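# Lay duct in covered trench and close its cover

## Task

Put the duct inside the trench that has a cover, then close that cover again. It only counts if the duct and cover stay in place without any arm holding them at the end; afterwards open the grippers and move the arms away.

## Robot and tools

Setup: three identical i2rt Big YAM arms, named arm1, arm2 and arm3. Each has six joints, a two-finger gripper and a wrist camera. Two fixed room cameras, cam_high and cam_low, also watch the scene. A loose object may now and then get a short push from outside. Anything knocked out of the work area or onto the floor fails the task.

Frames: one shared scene frame, origin on the floor, +z up. The hand point is midway between the fingertips. The hand's z axis runs along the fingers, and the fingers open and close along its y axis. Hand poses depend on each arm's foot pose, which is never printed. With joints 1 and 6 at 0 and the hand level and pointing forward, the wrist camera sits on top of the hand and looks toward the fingertips. Full reach is about 1.0 m from the joint1 axis.

execute_actions: argument actions is a list holding exactly one action, or empty. An empty list just returns state and images. An action is an object keyed by robot name (arm1, arm2, arm3), one entry per arm. Each entry holds joints, a map from joint name to an absolute target. These are targets, not offsets. Joint names, units, ranges and done-tolerances:
- joint1_rad: -2.879 to 2.879, ±0.045. Base yaw; positive is counter-clockwise seen from above; 0 is the direction the foot faces.
- joint2_rad: 0 to 3.141, ±0.14. Shoulder; 0 has the upper arm roughly level pointing backward; positive raises it and then brings it forward.
- joint3_rad: 0 to 3.019, ±0.09. Elbow; 0 is folded; positive opens it.
- joint4_rad: -1.692 to 1.57, ±0.055. Hand pitch; positive tilts the fingers up.
- joint5_rad: -1.57 to 1.57, ±0.03. Hand sideways swing; positive is to the arm's right.
- joint6_rad: -2.094 to 2.094, ±0.035. Hand roll; positive is clockwise seen from behind the hand.
- gripper_m: 0 to 0.093 metres of fingertip gap, ±0.003. Grip force is about 50-62 N per pad, lower on some grippers.

All motions in one action start at the same moment and may finish at different times; no action runs longer than 15 s. Each joint has its own speed, so the hand can take a wide path between postures. A joint or arm you leave out may still be pushing toward an earlier target. An unknown key or an out-of-range value rejects the whole call and nothing moves. Optional cameras: a list of camera names, or "all"; omitted or null means all, and [] means none. The result gives each robot's state, then the images in the order named on the pictures line.

wait: seconds, 0 to 10. Nothing new is commanded; returns the same output as an empty action. zoom_image: camera plus region [x0,y0,x1,y1] in pixels of that camera's latest full image, origin at top-left, at most 504x504. finished_scene: scene number (1 or 2). Ending a scene is final, so only end it once the result is achieved and stable. If a result reports a stop, any later execute_actions, wait or finished_scene calls in the same reply are skipped. Replying without a tool call ends all remaining scenes.

Reading results: joint_positions gives the current joint values. joint_status shows how each commanded joint finished:
- off_target: stopped short of the target and may keep pushing.
- contact_stop or time_out: the joint holds where it stopped. After time_out it may keep a target at most 0.375, 0.375, 0.113, 0.225, 0.075, 0.3 rad (joints 1-6) from where it stands and keep pushing; on_its_own lists such joints. On_its_own covers what the call did not command, and its "held at" is a target, not a position. To relieve the push, command the reported position.
- not_followed, with a "joint command not followed" line and a cause: the self/inter-arm collision check blocked the arm's targets. The gripper still acts. The arm may retry those targets on later actions.

A target very close to the current position may not move the joint. Joints holding a load sag. Joint torques are raw drive outputs with offset, factor and noise, nonzero even in free air, so they are an unreliable contact sign.

Hazards: arms keep pushing on contact and can push hard. A hard press between two robots fails the run, and hard hits can too. The collision check may act late and ignores fingers, gripper housings and wrist cameras; no state line shows arm-to-arm contact. Sustained pushing or holding heats motors: a MOTOR HOT warning appears from 85 °C. At 100 °C you get an OVER-TEMPERATURE FAULT, and that arm goes limp and drops what it holds, with limit_stop_at_motor_heat on its unfinished keys; resend targets afterwards. Avoid drops, slips, slams and hard pushes. Arms do not wait for each other. The robot holds the last command while you think.

Cameras: calibration (K, distortion D, T_world_to_cam, pos_world) is listed for each camera, with small per-scene errors. Wrist camera poses follow the reported joints.

Each tool is called after ">>>" by a JSON object that holds its "fn" and its "kwargs".

## Session

>>> {"fn": "execute_actions", "kwargs": {"actions": []}}

Scene clock: 0.00 s.
Joint torques (N m, as the arm reports them, + toward a larger angle): no reading
arm1.joint_positions: joint1_rad=+0.312 joint2_rad=+0.472 joint3_rad=+1.446 joint4_rad=-1.448 joint5_rad=+0.128 joint6_rad=-0.264 gripper_m=+0.095
arm1.joint_status: not commanded
arm1.hand: x=-0.0292 y=-0.4760 z=+1.4063 quat_wxyz=(-0.405, +0.731, -0.435, -0.334) (m; scene frame)
arm2.joint_positions: joint1_rad=+0.268 joint2_rad=+0.651 joint3_rad=+1.390 joint4_rad=-1.371 joint5_rad=-0.171 joint6_rad=-0.201 gripper_m=+0.094
arm2.joint_status: not commanded
arm2.hand: x=-0.6270 y=-0.2236 z=+1.2920 quat_wxyz=(-0.240, +0.791, -0.415, -0.380) (m; scene frame)
arm3.joint_positions: joint1_rad=-0.077 joint2_rad=+0.527 joint3_rad=+1.383 joint4_rad=-1.215 joint5_rad=+0.068 joint6_rad=-0.261 gripper_m=+0.094
arm3.joint_status: not commanded
arm3.hand: x=+0.5561 y=-0.2362 z=+1.3649 quat_wxyz=(-0.485, +0.610, -0.556, -0.289) (m; scene frame)
pictures: arm1_cam_wrist, arm2_cam_wrist, arm3_cam_wrist, cam_high, cam_low
Images, in order (width x height): arm1_cam_wrist 896x504, arm2_cam_wrist 896x504, arm3_cam_wrist 896x504, cam_high 896x504, cam_low 896x504.

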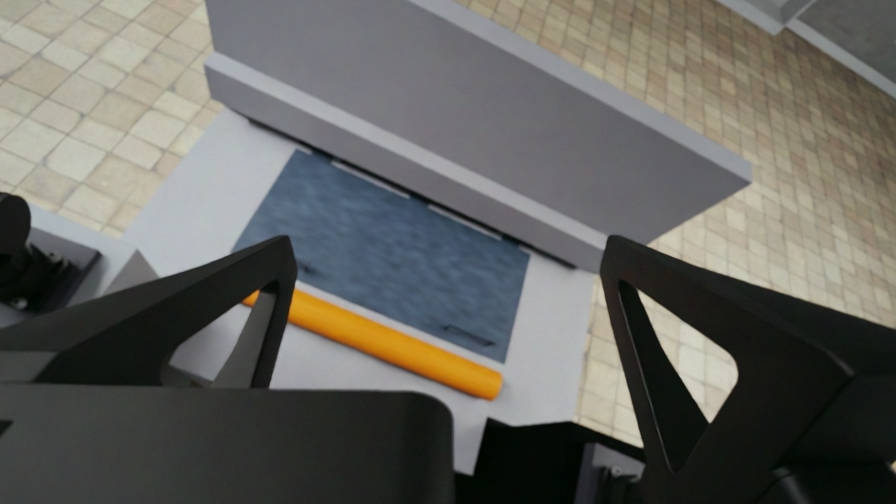

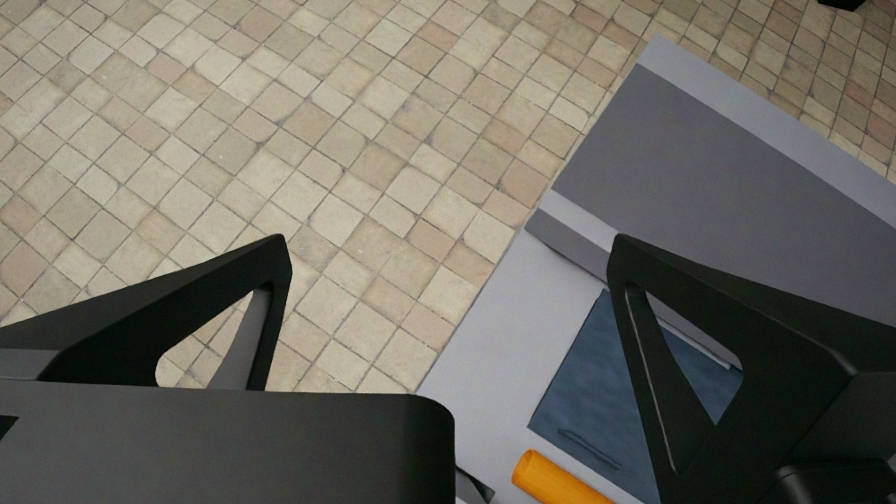

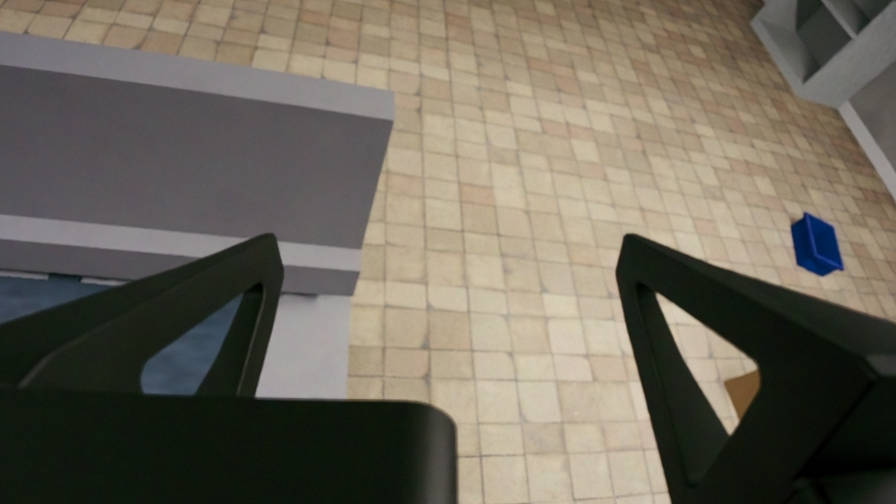

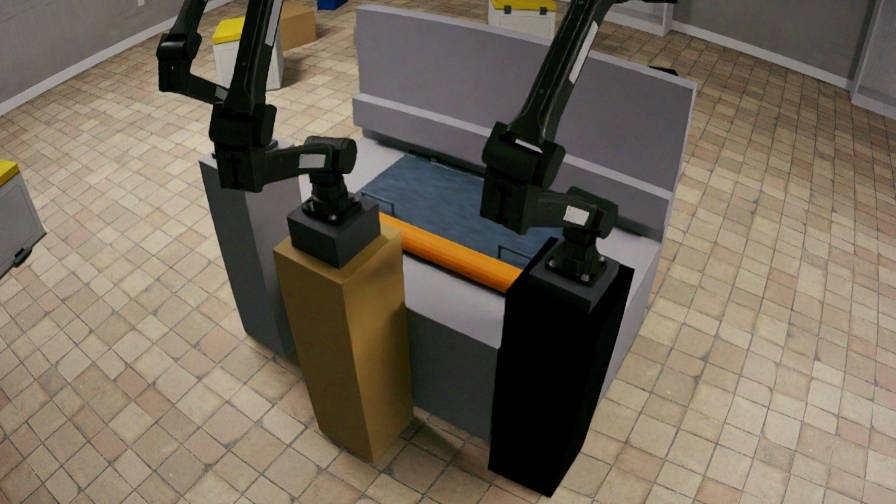

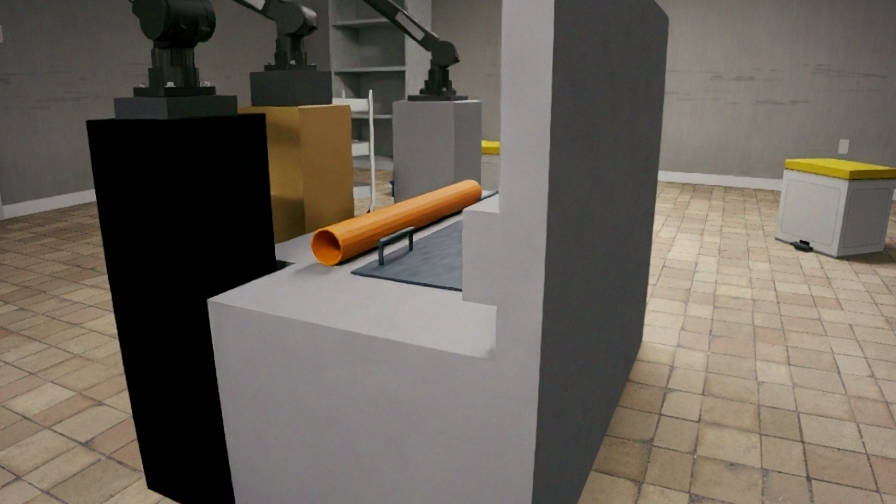

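>>> {"fn": "zoom_image", "kwargs": {"camera": "cam_high", "region": [200, 100, 700, 350]}}

>>> {"fn": "zoom_image", "kwargs": {"camera": "cam_low", "region": [200, 130, 560, 370]}}

>>> {"fn": "zoom_image", "kwargs": {"camera": "arm1_cam_wrist", "region": [150, 50, 650, 450]}}

Region (200, 100, 700, 350) of cam_high's 896x504 image, scaled by 1.008, with more detail than that image has.

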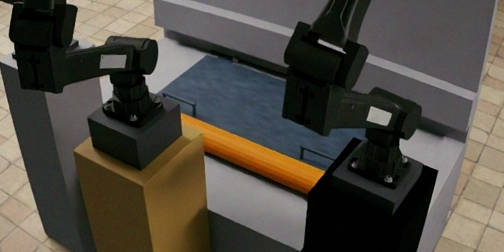

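Region (200, 130, 560, 370) of cam_low's 896x504 image, scaled by 1.400, with more detail than that image has.

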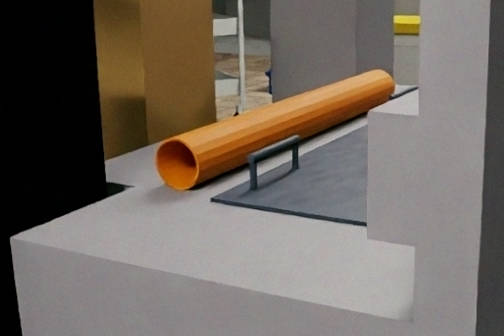

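Region (150, 50, 650, 450) of arm1_cam_wrist's 896x504 image, scaled by 1.008, with more detail than that image has; it fills the top 403 rows of this view, and the rest is white.

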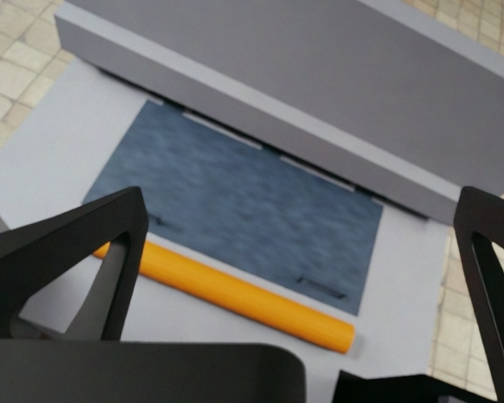

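>>> {"fn": "execute_actions", "kwargs": {"actions": [{"arm1":{"joints":{"joint1_rad":0,"joint5_rad":0,"joint6_rad":0}},"arm2":{"joints":{"joint1_rad":0,"joint5_rad":0,"joint6_rad":0}},"arm3":{"joints":{"joint1_rad":0,"joint5_rad":0,"joint6_rad":0}}}], "cameras": []}}

>>> {"fn": "execute_actions", "kwargs": {"actions": [{"arm1":{"joints":{"joint4_rad":-0.8}},"arm2":{"joints":{"joint3_rad":0.9}},"arm3":{"joints":{"joint2_rad":1.1}}}], "cameras": []}}

Scene clock: 2.70 s.
Joint torques (N m, as the arm reports them, + toward a larger angle): arm1=[-0.36  5.08  9.56  2.29 -0.14  0.21] | arm2=[-2.07  1.35 11.02  2.45  0.05  0.1 ] | arm3=[ 1.77  5.26  8.23  1.78 -0.11  0.22]
arm1.joint_positions: joint1_rad=+0.004 joint2_rad=+0.472 joint3_rad=+1.446 joint4_rad=-1.448 joint5_rad=+0.003 joint6_rad=-0.012 gripper_m=+0.095
arm1.joint_status: all done
arm1.hand: x=-0.0049 y=-0.4747 z=+1.4059 quat_wxyz=(-0.378, +0.606, -0.598, -0.363) (m; scene frame)
arm2.joint_positions: joint1_rad=+0.007 joint2_rad=+0.651 joint3_rad=+1.390 joint4_rad=-1.371 joint5_rad=-0.002 joint6_rad=-0.009 gripper_m=+0.094
arm2.joint_status: all done
arm2.hand: x=-0.5378 y=-0.2011 z=+1.2911 quat_wxyz=(-0.311, +0.654, -0.611, -0.320) (m; scene frame)
arm3.joint_positions: joint1_rad=-0.012 joint2_rad=+0.527 joint3_rad=+1.383 joint4_rad=-1.215 joint5_rad=+0.002 joint6_rad=-0.009 gripper_m=+0.094
arm3.joint_status: all done
arm3.hand: x=+0.5314 y=-0.2330 z=+1.3646 quat_wxyz=(-0.414, +0.569, -0.598, -0.382) (m; scene frame)
pictures: none
No camera images: the call's "cameras" was empty. Leave "cameras" out to get every camera's image.

Scene clock: 4.17 s.
Joint torques (N m, as the arm reports them, + toward a larger angle): arm1=[-0.36  5.16  9.55  2.98 -0.14  0.19] | arm2=[-2.02 -0.39 11.09  1.82  0.04  0.1 ] | arm3=[ 1.75 -7.79 10.09  1.29 -0.1   0.18]
arm1.joint_positions: joint1_rad=+0.004 joint2_rad=+0.472 joint3_rad=+1.446 joint4_rad=-0.822 joint5_rad=+0.003 joint6_rad=-0.011 gripper_m=+0.095
arm1.joint_status: all done
arm1.hand: x=-0.0065 y=-0.4512 z=+1.5553 quat_wxyz=(-0.545, +0.463, -0.455, -0.530) (m; scene frame)
arm2.joint_positions: joint1_rad=+0.007 joint2_rad=+0.654 joint3_rad=+0.897 joint4_rad=-1.371 joint5_rad=-0.002 joint6_rad=-0.009 gripper_m=+0.094
arm2.joint_status: all done
arm2.hand: x=-0.5353 y=-0.2082 z=+1.0504 quat_wxyz=(-0.150, +0.713, -0.668, -0.152) (m; scene frame)
arm3.joint_positions: joint1_rad=-0.012 joint2_rad=+1.110 joint3_rad=+1.383 joint4_rad=-1.215 joint5_rad=+0.002 joint6_rad=-0.009 gripper_m=+0.094
arm3.joint_status: all done
arm3.hand: x=+0.5453 y=-0.0186 z=+1.1840 quat_wxyz=(-0.224, +0.656, -0.691, -0.204) (m; scene frame)
pictures: none
No camera images: the call's "cameras" was empty. Leave "cameras" out to get every camera's image.

>>> {"fn": "execute_actions", "kwargs": {"actions": [{"arm1":{"joints":{"joint2_rad":1.89,"joint3_rad":0.80,"joint4_rad":-0.48,"joint6_rad":1.571}},"arm2":{"joints":{"joint1_rad":-0.78,"joint2_rad":1.733,"joint3_rad":0.875,"joint4_rad":-0.713}},"arm3":{"joints":{"joint1_rad":0.78,"joint2_rad":1.77,"joint3_rad":0.855,"joint4_rad":-0.655}}}]}}

Scene clock: 9.00 s.
Joint torques (N m, as the arm reports them, + toward a larger angle): arm1=[ -0.54 -13.43   5.38   0.99   0.02   0.19] | arm2=[ -1.29 -10.7    6.92   1.43   0.01   0.09] | arm3=[  1.48 -14.25   5.57   0.43   0.02   0.16]
arm1.joint_positions: joint1_rad=+0.004 joint2_rad=+1.883 joint3_rad=+0.796 joint4_rad=-0.492 joint5_rad=+0.002 joint6_rad=+1.559 gripper_m=+0.095
arm1.joint_status: all done
arm1.hand: x=+0.0037 y=-0.2409 z=+0.7266 quat_wxyz=(-0.007, +0.004, -1.000, +0.001) (m; scene frame)
arm2.joint_positions: joint1_rad=-0.784 joint2_rad=+1.724 joint3_rad=+0.874 joint4_rad=-0.730 joint5_rad=-0.001 joint6_rad=-0.007 gripper_m=+0.094
arm2.joint_status: all done
arm2.hand: x=-0.2528 y=-0.1570 z=+0.7291 quat_wxyz=(+0.002, +0.408, -0.913, +0.009) (m; scene frame)
arm3.joint_positions: joint1_rad=+0.774 joint2_rad=+1.781 joint3_rad=+0.842 joint4_rad=-0.665 joint5_rad=-0.001 joint6_rad=-0.007 gripper_m=+0.094
arm3.joint_status: all done
arm3.hand: x=+0.2655 y=-0.1627 z=+0.7137 quat_wxyz=(+0.013, +0.913, -0.407, +0.020) (m; scene frame)
pictures: arm1_cam_wrist, arm2_cam_wrist, arm3_cam_wrist, cam_high, cam_low
camera_calibration (this result's frames):
arm1_cam_wrist: T_world_to_cam=[[-0.00514732, -0.999985, -0.00174528, -0.241457], [-0.823594, 0.00324948, 0.56717, -0.40474], [-0.567156, 0.00435681, -0.823599, 0.726071], [0, 0, 0, 1]] pos_world=[0.0772109, -0.243302, 0.827126]
arm2_cam_wrist: T_world_to_cam=[[0.740899, -0.671603, -0.00425952, 0.0868376], [-0.540584, -0.6001, 0.589618, -0.653311], [-0.398545, -0.434544, -0.807671, 0.545343], [0, 0, 0, 1]] pos_world=[-0.200163, -0.0967563, 0.826032]
arm3_cam_wrist: T_world_to_cam=[[0.739757, 0.672763, -0.0122204, -0.0773336], [0.532743, -0.574506, 0.621393, -0.673922], [0.411029, -0.46619, -0.783404, 0.497129], [0, 0, 0, 1]] pos_world=[0.2119, -0.103388, 0.807278]
Images, in order (width x height): arm1_cam_wrist 896x504, arm2_cam_wrist 896x504, arm3_cam_wrist 896x504, cam_high 896x504, cam_low 896x504.

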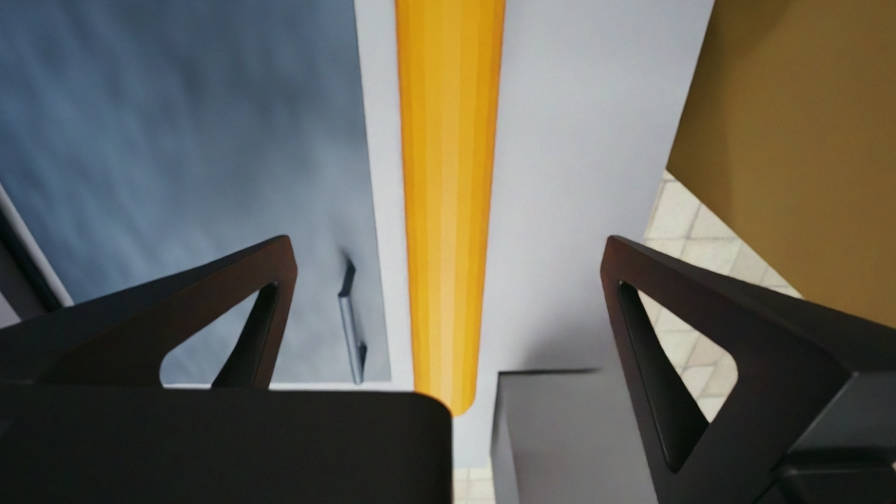

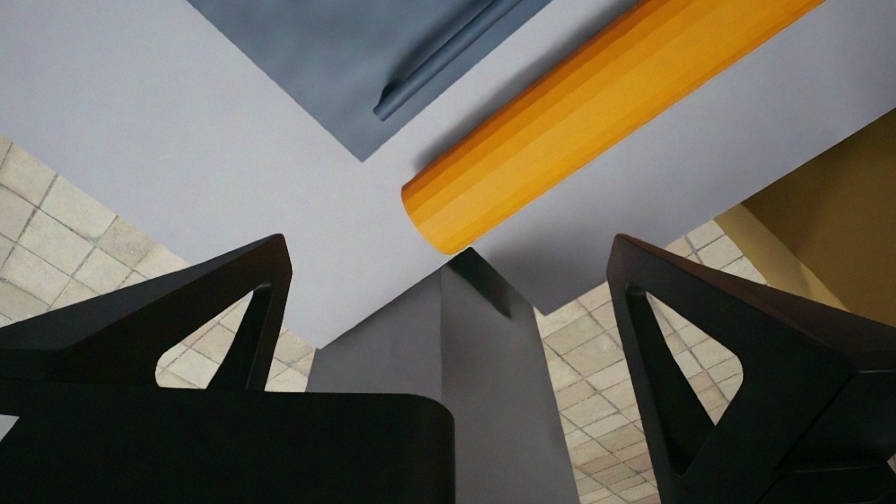

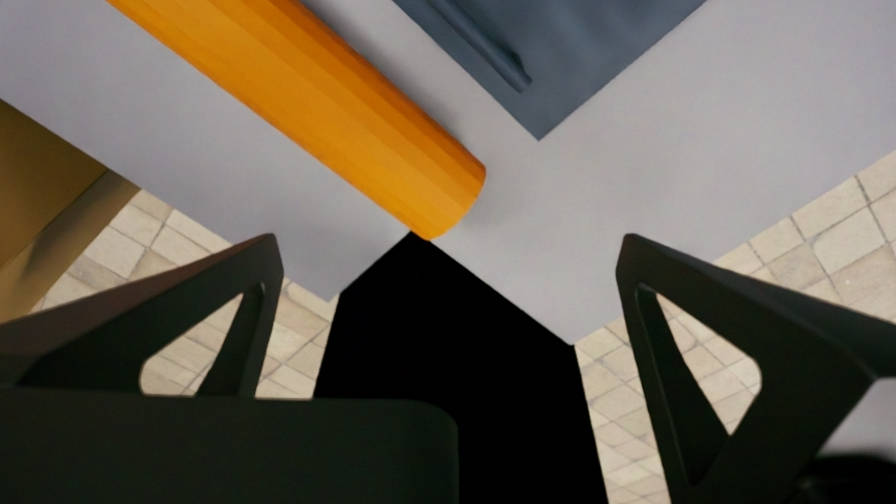

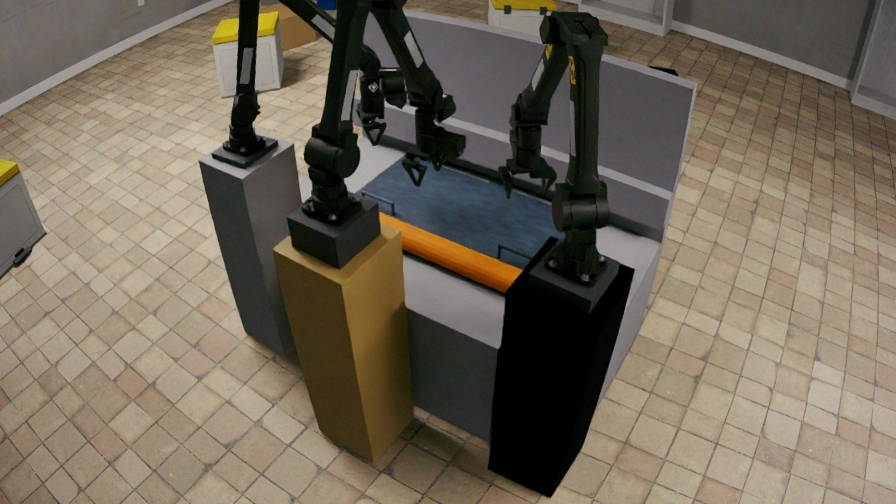

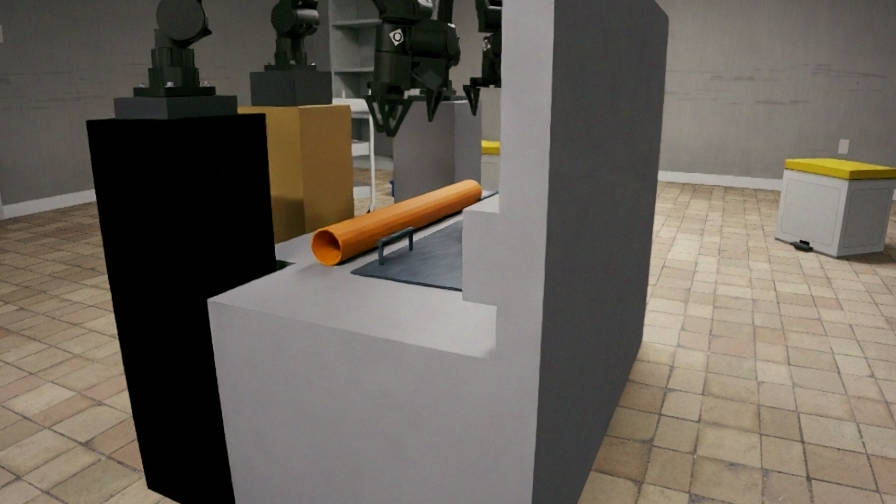

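>>> {"fn": "execute_actions", "kwargs": {"actions": [{"arm1":{"joints":{"joint2_rad":2.327,"joint3_rad":0.891,"joint4_rad":-0.143}},"arm2":{"joints":{"joint1_rad":-1.010,"joint2_rad":2.169,"joint3_rad":0.664,"joint4_rad":0.249,"joint5_rad":-0.425,"joint6_rad":0.667,"gripper_m":0.04}},"arm3":{"joints":{"joint1_rad":1.025,"joint2_rad":2.216,"joint3_rad":0.657,"joint4_rad":0.303,"joint5_rad":0.426,"joint6_rad":-0.667,"gripper_m":0.04}}}]}}

Scene clock: 12.77 s.
Joint torques (N m, as the arm reports them, + toward a larger angle): arm1=[ -0.51 -16.36   1.48   1.01   0.01   0.18] | arm2=[ -1.01 -11.12   1.8    2.23  -0.34   0.04] | arm3=[  0.81 -13.71   0.94   1.03   0.32   0.08]
arm1.joint_positions: joint1_rad=+0.004 joint2_rad=+2.330 joint3_rad=+0.892 joint4_rad=-0.155 joint5_rad=+0.002 joint6_rad=+1.560 gripper_m=+0.095
arm1.joint_status: all done
arm1.hand: x=+0.0054 y=-0.2413 z=+0.5746 quat_wxyz=(-0.007, +0.003, -1.000, +0.008) (m; scene frame)
arm2.joint_positions: joint1_rad=-1.018 joint2_rad=+2.164 joint3_rad=+0.660 joint4_rad=+0.230 joint5_rad=-0.422 joint6_rad=+0.657 gripper_m=+0.040
arm2.joint_status: all done
arm2.hand: x=-0.2417 y=-0.1785 z=+0.5725 quat_wxyz=(+0.000, +0.004, -0.969, -0.247) (m; scene frame)
arm3.joint_positions: joint1_rad=+1.027 joint2_rad=+2.220 joint3_rad=+0.653 joint4_rad=+0.289 joint5_rad=+0.423 joint6_rad=-0.658 gripper_m=+0.040
arm3.joint_status: all done
arm3.hand: x=+0.2510 y=-0.1857 z=+0.5693 quat_wxyz=(-0.245, +0.969, +0.002, +0.007) (m; scene frame)
pictures: arm1_cam_wrist, arm2_cam_wrist, arm3_cam_wrist, cam_high, cam_low
camera_calibration (this result's frames):
arm1_cam_wrist: T_world_to_cam=[[-0.00645145, -0.999903, 0.0123526, -0.25022], [-0.823557, 0.0123195, 0.5671, -0.314866], [-0.567197, -0.00651442, -0.823556, 0.599194], [0, 0, 0, 1]] pos_world=[0.0789367, -0.242413, 0.675121]
arm2_cam_wrist: T_world_to_cam=[[0.00150226, -0.869022, -0.494772, 0.130363], [-0.812687, -0.289365, 0.505775, -0.53021], [-0.582699, 0.401335, -0.706677, 0.460712], [0, 0, 0, 1]] pos_world=[-0.162635, -0.225035, 0.658241]
arm3_cam_wrist: T_world_to_cam=[[-0.0134417, 0.881765, 0.471498, -0.100394], [0.803041, -0.271436, 0.530516, -0.549498], [0.595772, 0.385763, -0.704445, 0.446187], [0, 0, 0, 1]] pos_world=[0.174094, -0.232753, 0.653167]
Images, in order (width x height): arm1_cam_wrist 896x504, arm2_cam_wrist 896x504, arm3_cam_wrist 896x504, cam_high 896x504, cam_low 896x504.

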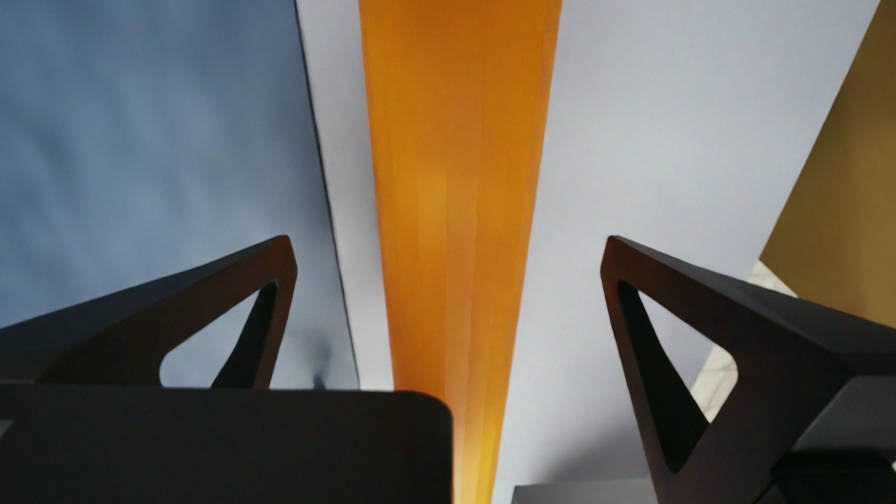

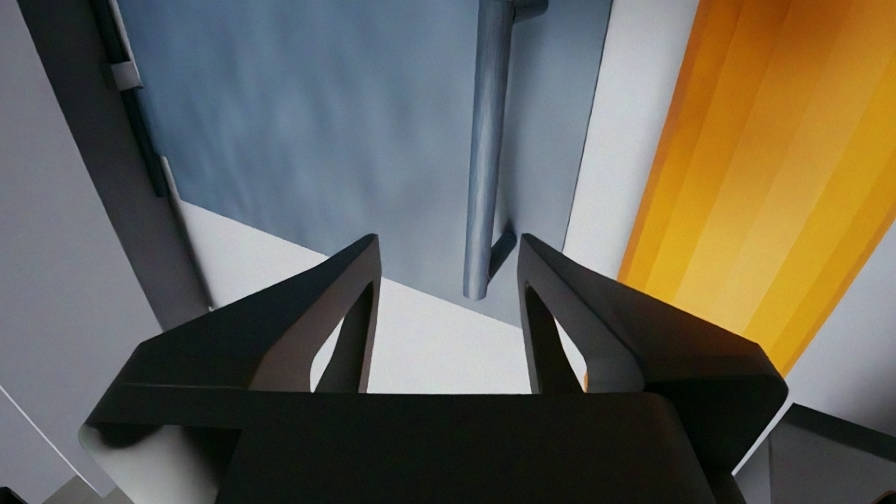

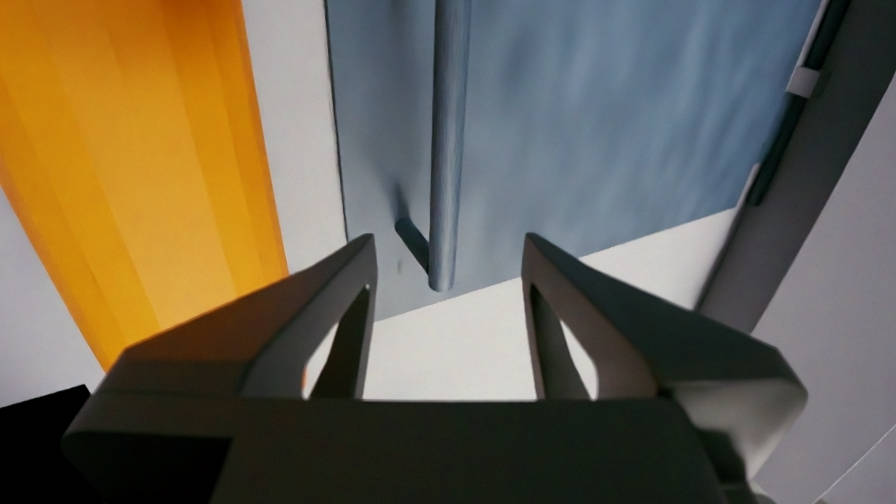

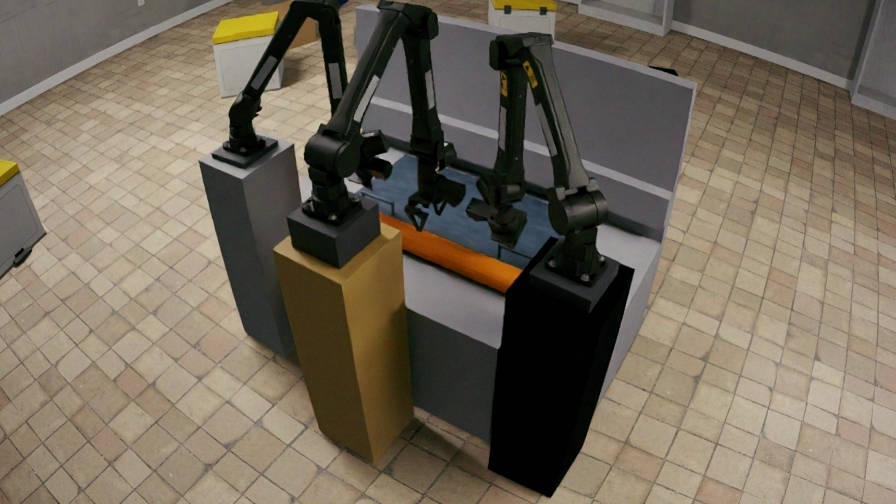

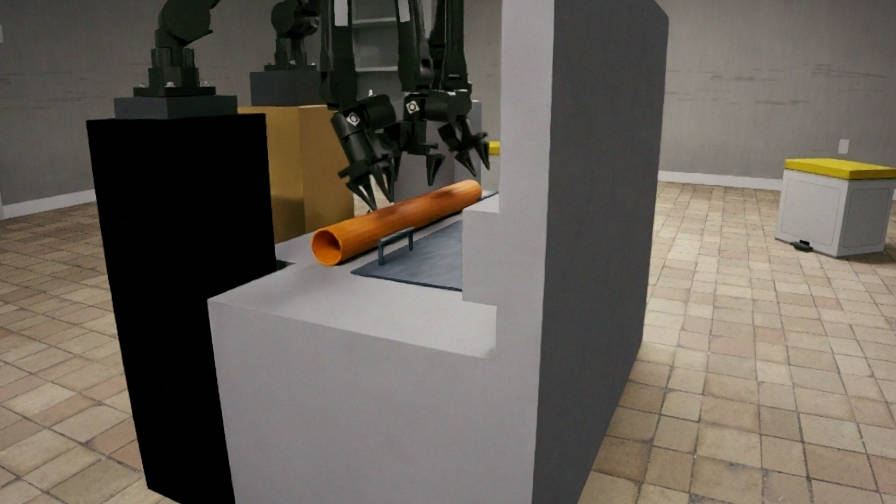

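>>> {"fn": "execute_actions", "kwargs": {"actions": [{"arm1":{"joints":{"joint2_rad":2.606,"joint3_rad":1.031,"joint4_rad":0.0}},"arm2":{"joints":{"joint1_rad":-0.914,"joint2_rad":2.478,"joint3_rad":0.8425,"joint4_rad":0.4195,"joint5_rad":-0.394,"joint6_rad":0.7676}},"arm3":{"joints":{"joint1_rad":0.9276,"joint2_rad":2.494,"joint3_rad":0.844,"joint4_rad":0.4337,"joint5_rad":0.394,"joint6_rad":-0.7676}}}]}}

Scene clock: 15.13 s.
Joint torques (N m, as the arm reports them, + toward a larger angle): arm1=[ -0.52 -15.77   0.36   0.27   0.02   0.16] | arm2=[-2.46 -9.96 -0.16  1.57  0.38 -0.03] | arm3=[  1.2  -11.19  -0.21   0.43  -0.57   0.15]
arm1.joint_positions: joint1_rad=+0.004 joint2_rad=+2.595 joint3_rad=+1.031 joint4_rad=+0.008 joint5_rad=+0.002 joint6_rad=+1.563 gripper_m=+0.094
arm1.joint_status: all done
arm1.hand: x=+0.0065 y=-0.2307 z=+0.4824 quat_wxyz=(-0.007, +0.002, -1.000, -0.011) (m; scene frame)
arm2.joint_positions: joint1_rad=-0.906 joint2_rad=+2.433 joint3_rad=+0.857 joint4_rad=+0.419 joint5_rad=-0.410 joint6_rad=+0.767 gripper_m=+0.040
arm2.joint_status: all done
arm2.hand: x=-0.2253 y=-0.1112 z=+0.4985 quat_wxyz=(-0.019, +0.017, -0.961, -0.277) (m; scene frame)
arm3.joint_positions: joint1_rad=+0.924 joint2_rad=+2.445 joint3_rad=+0.856 joint4_rad=+0.446 joint5_rad=+0.414 joint6_rad=-0.767 gripper_m=+0.040
arm3.joint_status: all done
arm3.hand: x=+0.2243 y=-0.1153 z=+0.5087 quat_wxyz=(-0.281, +0.959, -0.009, -0.018) (m; scene frame)
pictures: arm1_cam_wrist, arm2_cam_wrist, arm3_cam_wrist, cam_high, cam_low
camera_calibration (this result's frames):
arm1_cam_wrist: T_world_to_cam=[[-0.00831492, -0.999651, -0.0250574, -0.220333], [-0.823635, -0.00736349, 0.567072, -0.266304], [-0.567059, 0.0253533, -0.823287, 0.53112], [0, 0, 0, 1]] pos_world=[0.0800067, -0.235683, 0.582757]
arm2_cam_wrist: T_world_to_cam=[[0.036669, -0.835887, -0.547675, 0.190246], [-0.828792, -0.331646, 0.450682, -0.440805], [-0.558353, 0.437383, -0.704938, 0.399644], [0, 0, 0, 1]] pos_world=[-0.149169, -0.161964, 0.58458]
arm3_cam_wrist: T_world_to_cam=[[0.0211501, 0.843915, 0.53606, -0.179219], [0.828462, -0.314932, 0.463108, -0.453238], [0.559646, 0.434311, -0.705812, 0.406583], [0, 0, 0, 1]] pos_world=[0.151738, -0.168076, 0.592942]
Images, in order (width x height): arm1_cam_wrist 896x504, arm2_cam_wrist 896x504, arm3_cam_wrist 896x504, cam_high 896x504, cam_low 896x504.

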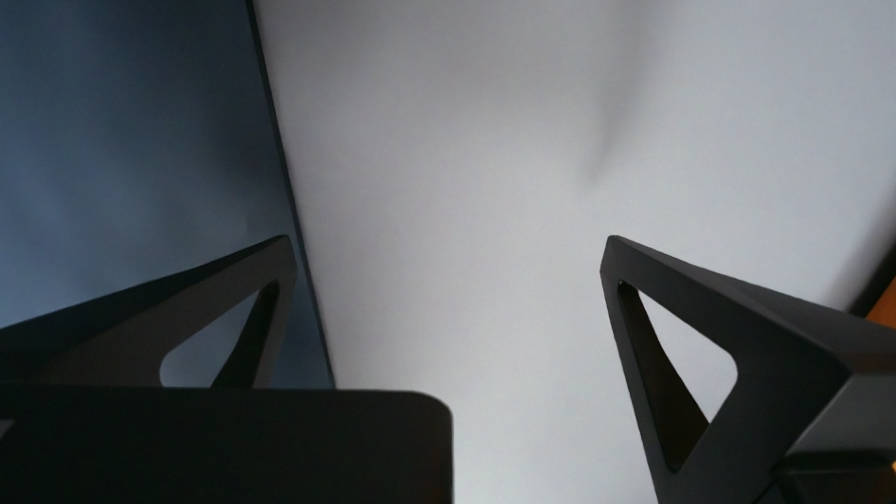

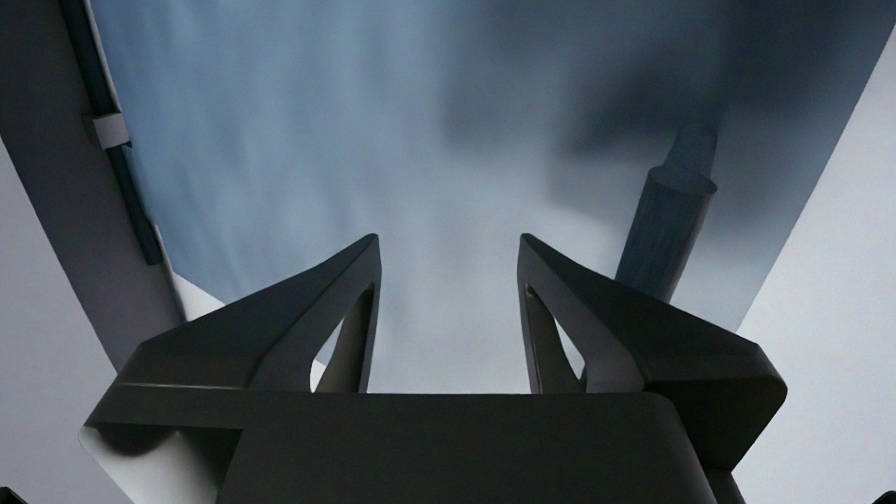

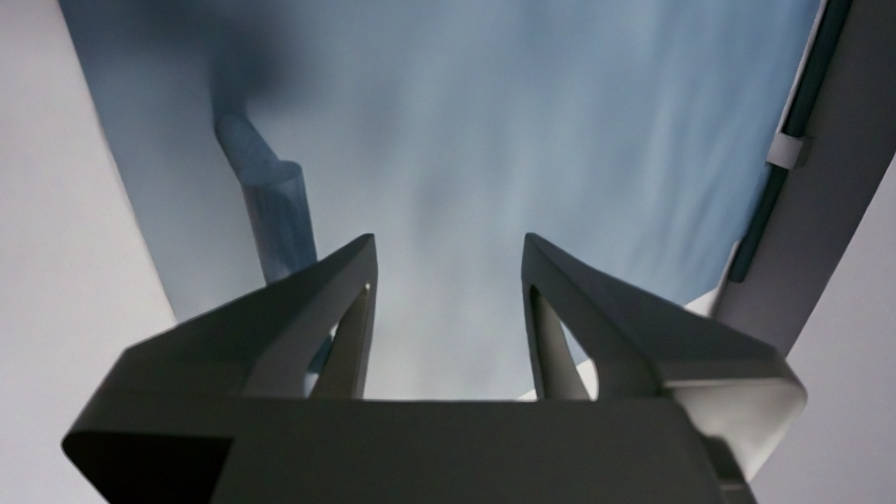

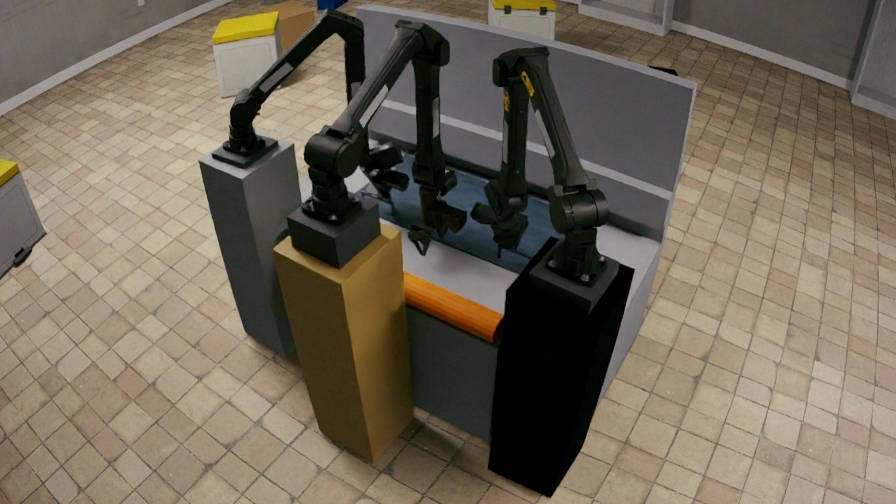

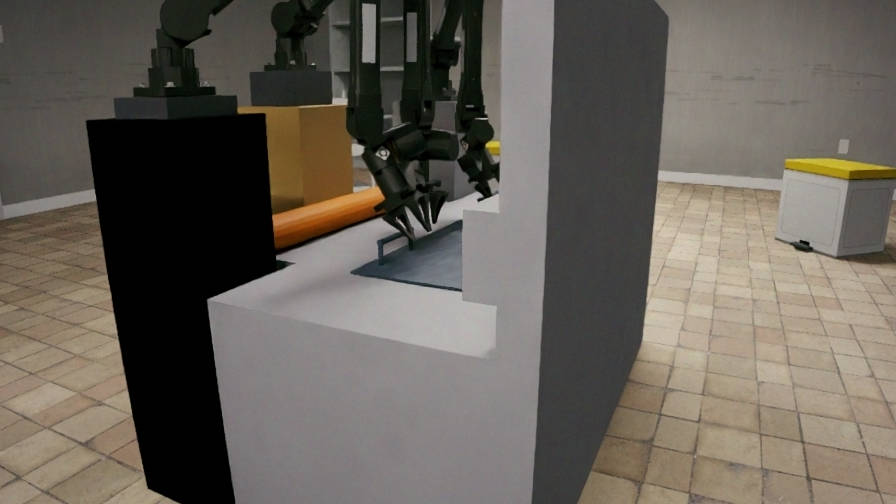

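>>> {"fn": "execute_actions", "kwargs": {"actions": [{"arm2":{"joints":{"joint2_rad":2.30}},"arm3":{"joints":{"joint2_rad":2.31}},"arm1":{"joints":{"joint2_rad":2.40}}}], "cameras": ["cam_high","cam_low","arm1_cam_wrist"]}}

Scene clock: 16.23 s.
Joint torques (N m, as the arm reports them, + toward a larger angle): arm1=[ -1.56 -19.16   2.99   0.8    0.58  -0.12] | arm2=[ -2.4  -12.58   2.59   1.71  -0.1   -0.04] | arm3=[  3.03 -16.34   1.85   0.89  -0.19  -0.03]
arm1.joint_positions: joint1_rad=+0.021 joint2_rad=+2.418 joint3_rad=+1.024 joint4_rad=+0.003 joint5_rad=-0.010 joint6_rad=+1.590 gripper_m=+0.094
arm1.joint_status: all done
arm1.hand: x=-0.0036 y=-0.1561 z=+0.5537 quat_wxyz=(+0.001, -0.003, -0.996, -0.093) (m; scene frame)
arm2.joint_positions: joint1_rad=-0.906 joint2_rad=+2.286 joint3_rad=+0.841 joint4_rad=+0.419 joint5_rad=-0.397 joint6_rad=+0.767 gripper_m=+0.040
arm2.joint_status: all done
arm2.hand: x=-0.1904 y=-0.0829 z=+0.5609 quat_wxyz=(-0.071, +0.029, -0.947, -0.312) (m; scene frame)
arm3.joint_positions: joint1_rad=+0.901 joint2_rad=+2.312 joint3_rad=+0.839 joint4_rad=+0.436 joint5_rad=+0.403 joint6_rad=-0.748 gripper_m=+0.040
arm3.joint_status: all done
arm3.hand: x=+0.2021 y=-0.0836 z=+0.5635 quat_wxyz=(-0.310, +0.948, -0.039, -0.061) (m; scene frame)
pictures: arm1_cam_wrist, cam_high, cam_low
camera_calibration (this result's frames):
arm1_cam_wrist: T_world_to_cam=[[-0.0177571, -0.981853, -0.188808, -0.050668], [-0.815365, -0.0950727, 0.571087, -0.33042], [-0.578674, 0.164089, -0.798881, 0.590318], [0, 0, 0, 1]] pos_world=[0.071289, -0.178027, 0.650726]
Images, in order (width x height): arm1_cam_wrist 896x504, cam_high 896x504, cam_low 896x504.

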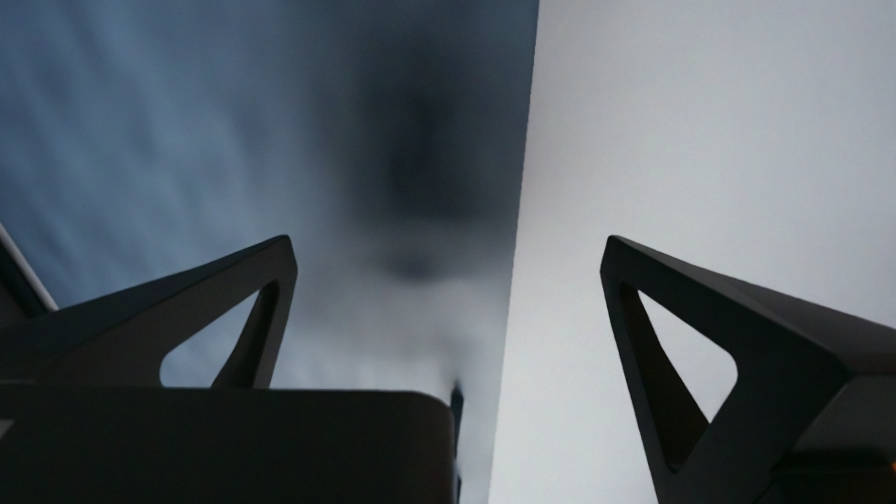

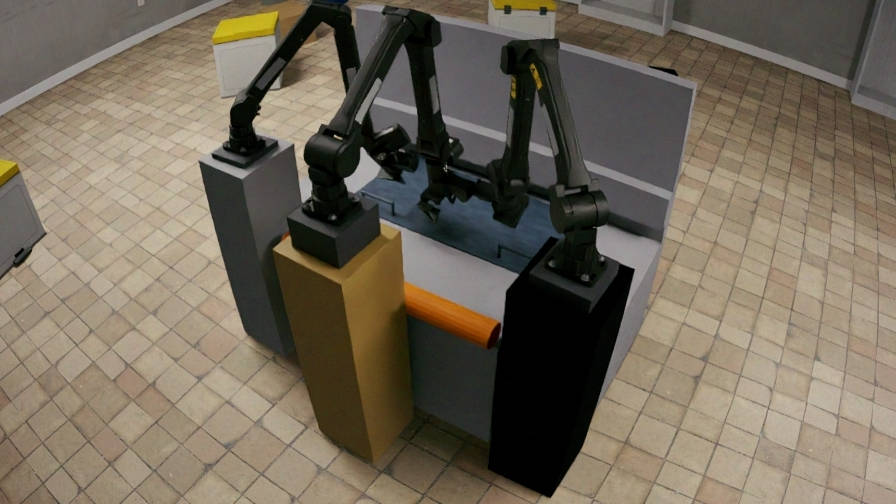

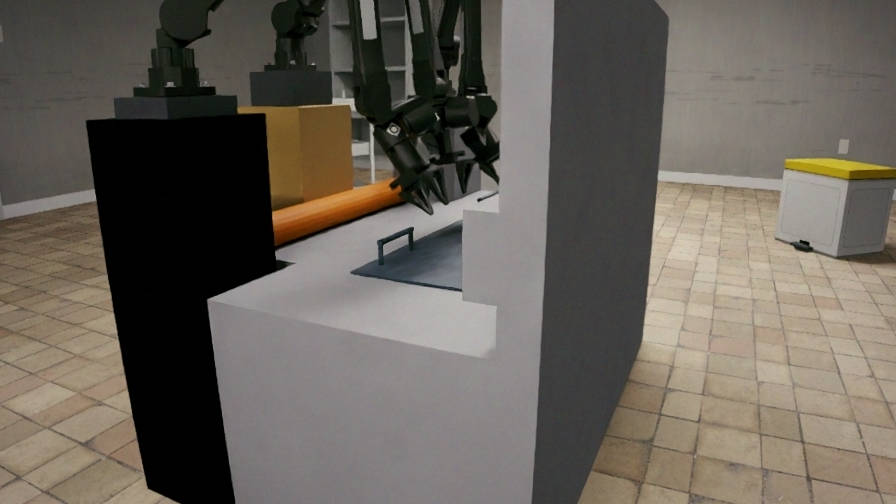

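>>> {"fn": "execute_actions", "kwargs": {"actions": [{"arm2":{"joints":{"joint1_rad":-0.95,"joint2_rad":2.169,"joint3_rad":0.664,"joint4_rad":0.30}},"arm3":{"joints":{"joint1_rad":0.96,"joint2_rad":2.216,"joint3_rad":0.657,"joint4_rad":0.33}},"arm1":{"joints":{"joint2_rad":2.2,"joint3_rad":0.6}}}]}}

Scene clock: 17.53 s.
Joint torques (N m, as the arm reports them, + toward a larger angle): arm1=[ -0.45 -11.83   0.33   0.56   0.26  -0.03] | arm2=[ -1.78 -11.48   1.8    0.96  -0.16  -0.03] | arm3=[  1.44 -14.32   0.98   0.57   0.09   0.07]
arm1.joint_positions: joint1_rad=+0.004 joint2_rad=+2.193 joint3_rad=+0.596 joint4_rad=+0.003 joint5_rad=-0.003 joint6_rad=+1.582 gripper_m=+0.094
arm1.joint_status: all done
arm1.hand: x=+0.0039 y=-0.3364 z=+0.6109 quat_wxyz=(-0.004, -0.008, -1.000, +0.008) (m; scene frame)
arm2.joint_positions: joint1_rad=-0.949 joint2_rad=+2.171 joint3_rad=+0.661 joint4_rad=+0.314 joint5_rad=-0.396 joint6_rad=+0.767 gripper_m=+0.040
arm2.joint_status: all done
arm2.hand: x=-0.2448 y=-0.1526 z=+0.5745 quat_wxyz=(-0.015, -0.010, -0.965, -0.260) (m; scene frame)
arm3.joint_positions: joint1_rad=+0.954 joint2_rad=+2.221 joint3_rad=+0.654 joint4_rad=+0.332 joint5_rad=+0.396 joint6_rad=-0.759 gripper_m=+0.040
arm3.joint_status: all done
arm3.hand: x=+0.2610 y=-0.1640 z=+0.5699 quat_wxyz=(-0.247, +0.969, +0.013, +0.005) (m; scene frame)
pictures: arm1_cam_wrist, arm2_cam_wrist, arm3_cam_wrist, cam_high, cam_low
camera_calibration (this result's frames):
arm1_cam_wrist: T_world_to_cam=[[-0.0286022, -0.999502, 0.0133203, -0.34618], [-0.820226, 0.0310842, 0.571194, -0.331727], [-0.571324, 0.00541175, -0.820707, 0.629911], [0, 0, 0, 1]] pos_world=[0.0778913, -0.339105, 0.711064]
arm2_cam_wrist: T_world_to_cam=[[-0.0164478, -0.854859, -0.5186, 0.165353], [-0.834142, -0.274252, 0.478532, -0.513553], [-0.551304, 0.440457, -0.708563, 0.464685], [0, 0, 0, 1]] pos_world=[-0.169473, -0.204163, 0.660762]
arm3_cam_wrist: T_world_to_cam=[[-0.0341541, 0.879633, 0.474426, -0.116268], [0.808847, -0.254497, 0.530093, -0.550464], [0.587027, 0.401842, -0.702796, 0.436166], [0, 0, 0, 1]] pos_world=[0.185229, -0.213088, 0.653492]
Images, in order (width x height): arm1_cam_wrist 896x504, arm2_cam_wrist 896x504, arm3_cam_wrist 896x504, cam_high 896x504, cam_low 896x504.

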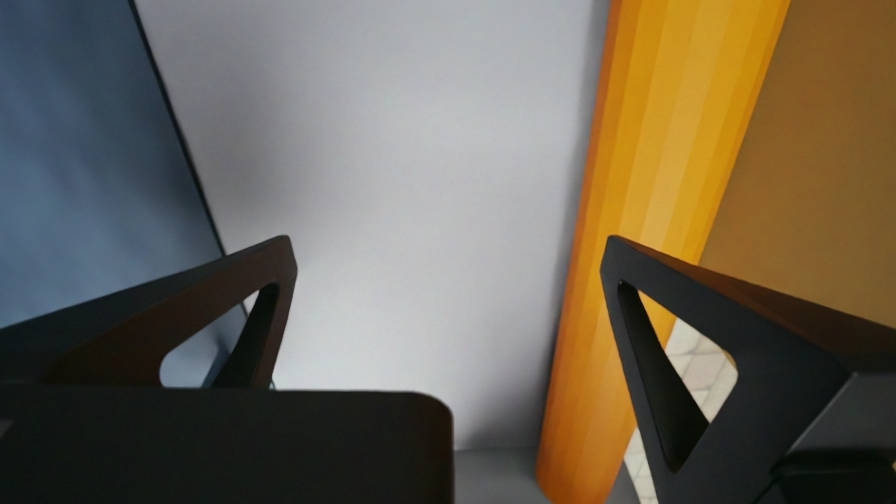

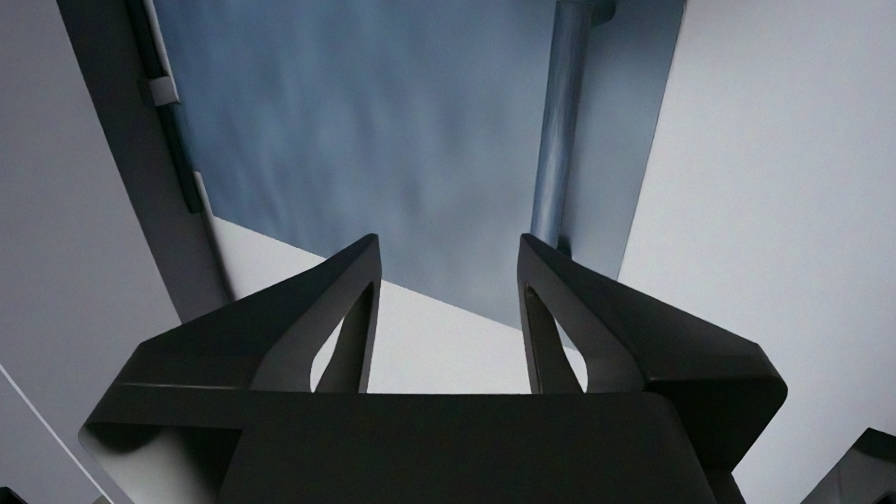

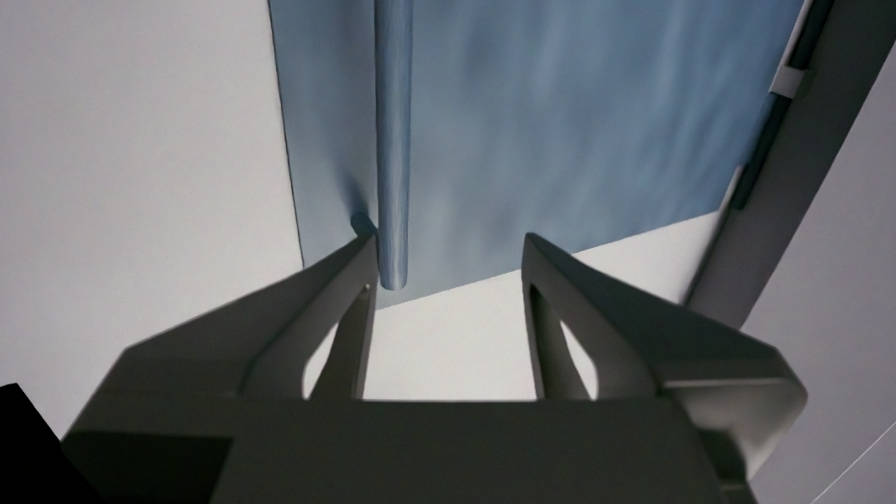

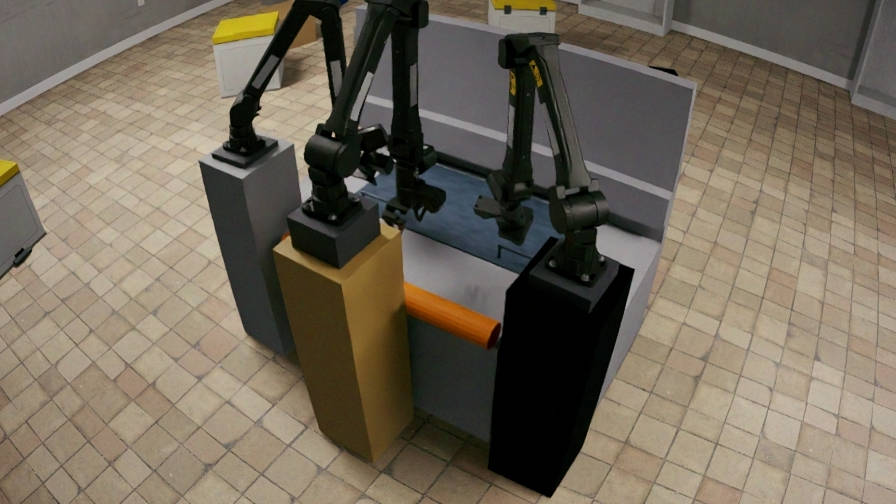

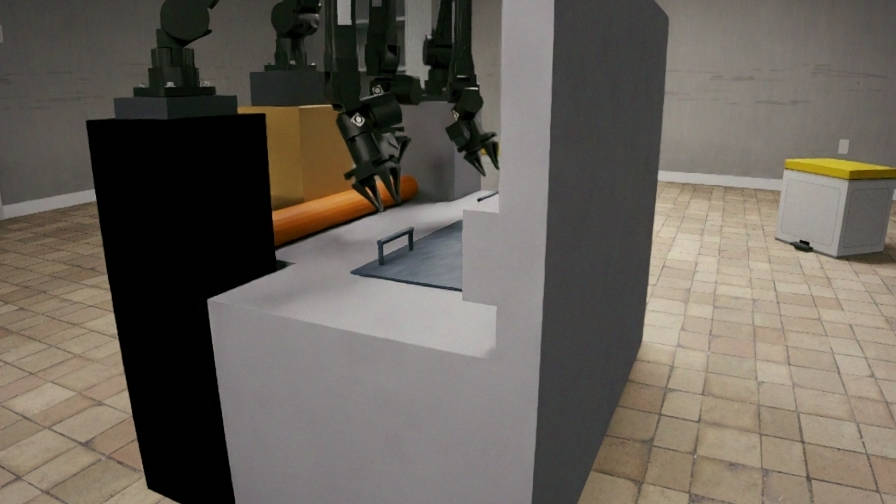

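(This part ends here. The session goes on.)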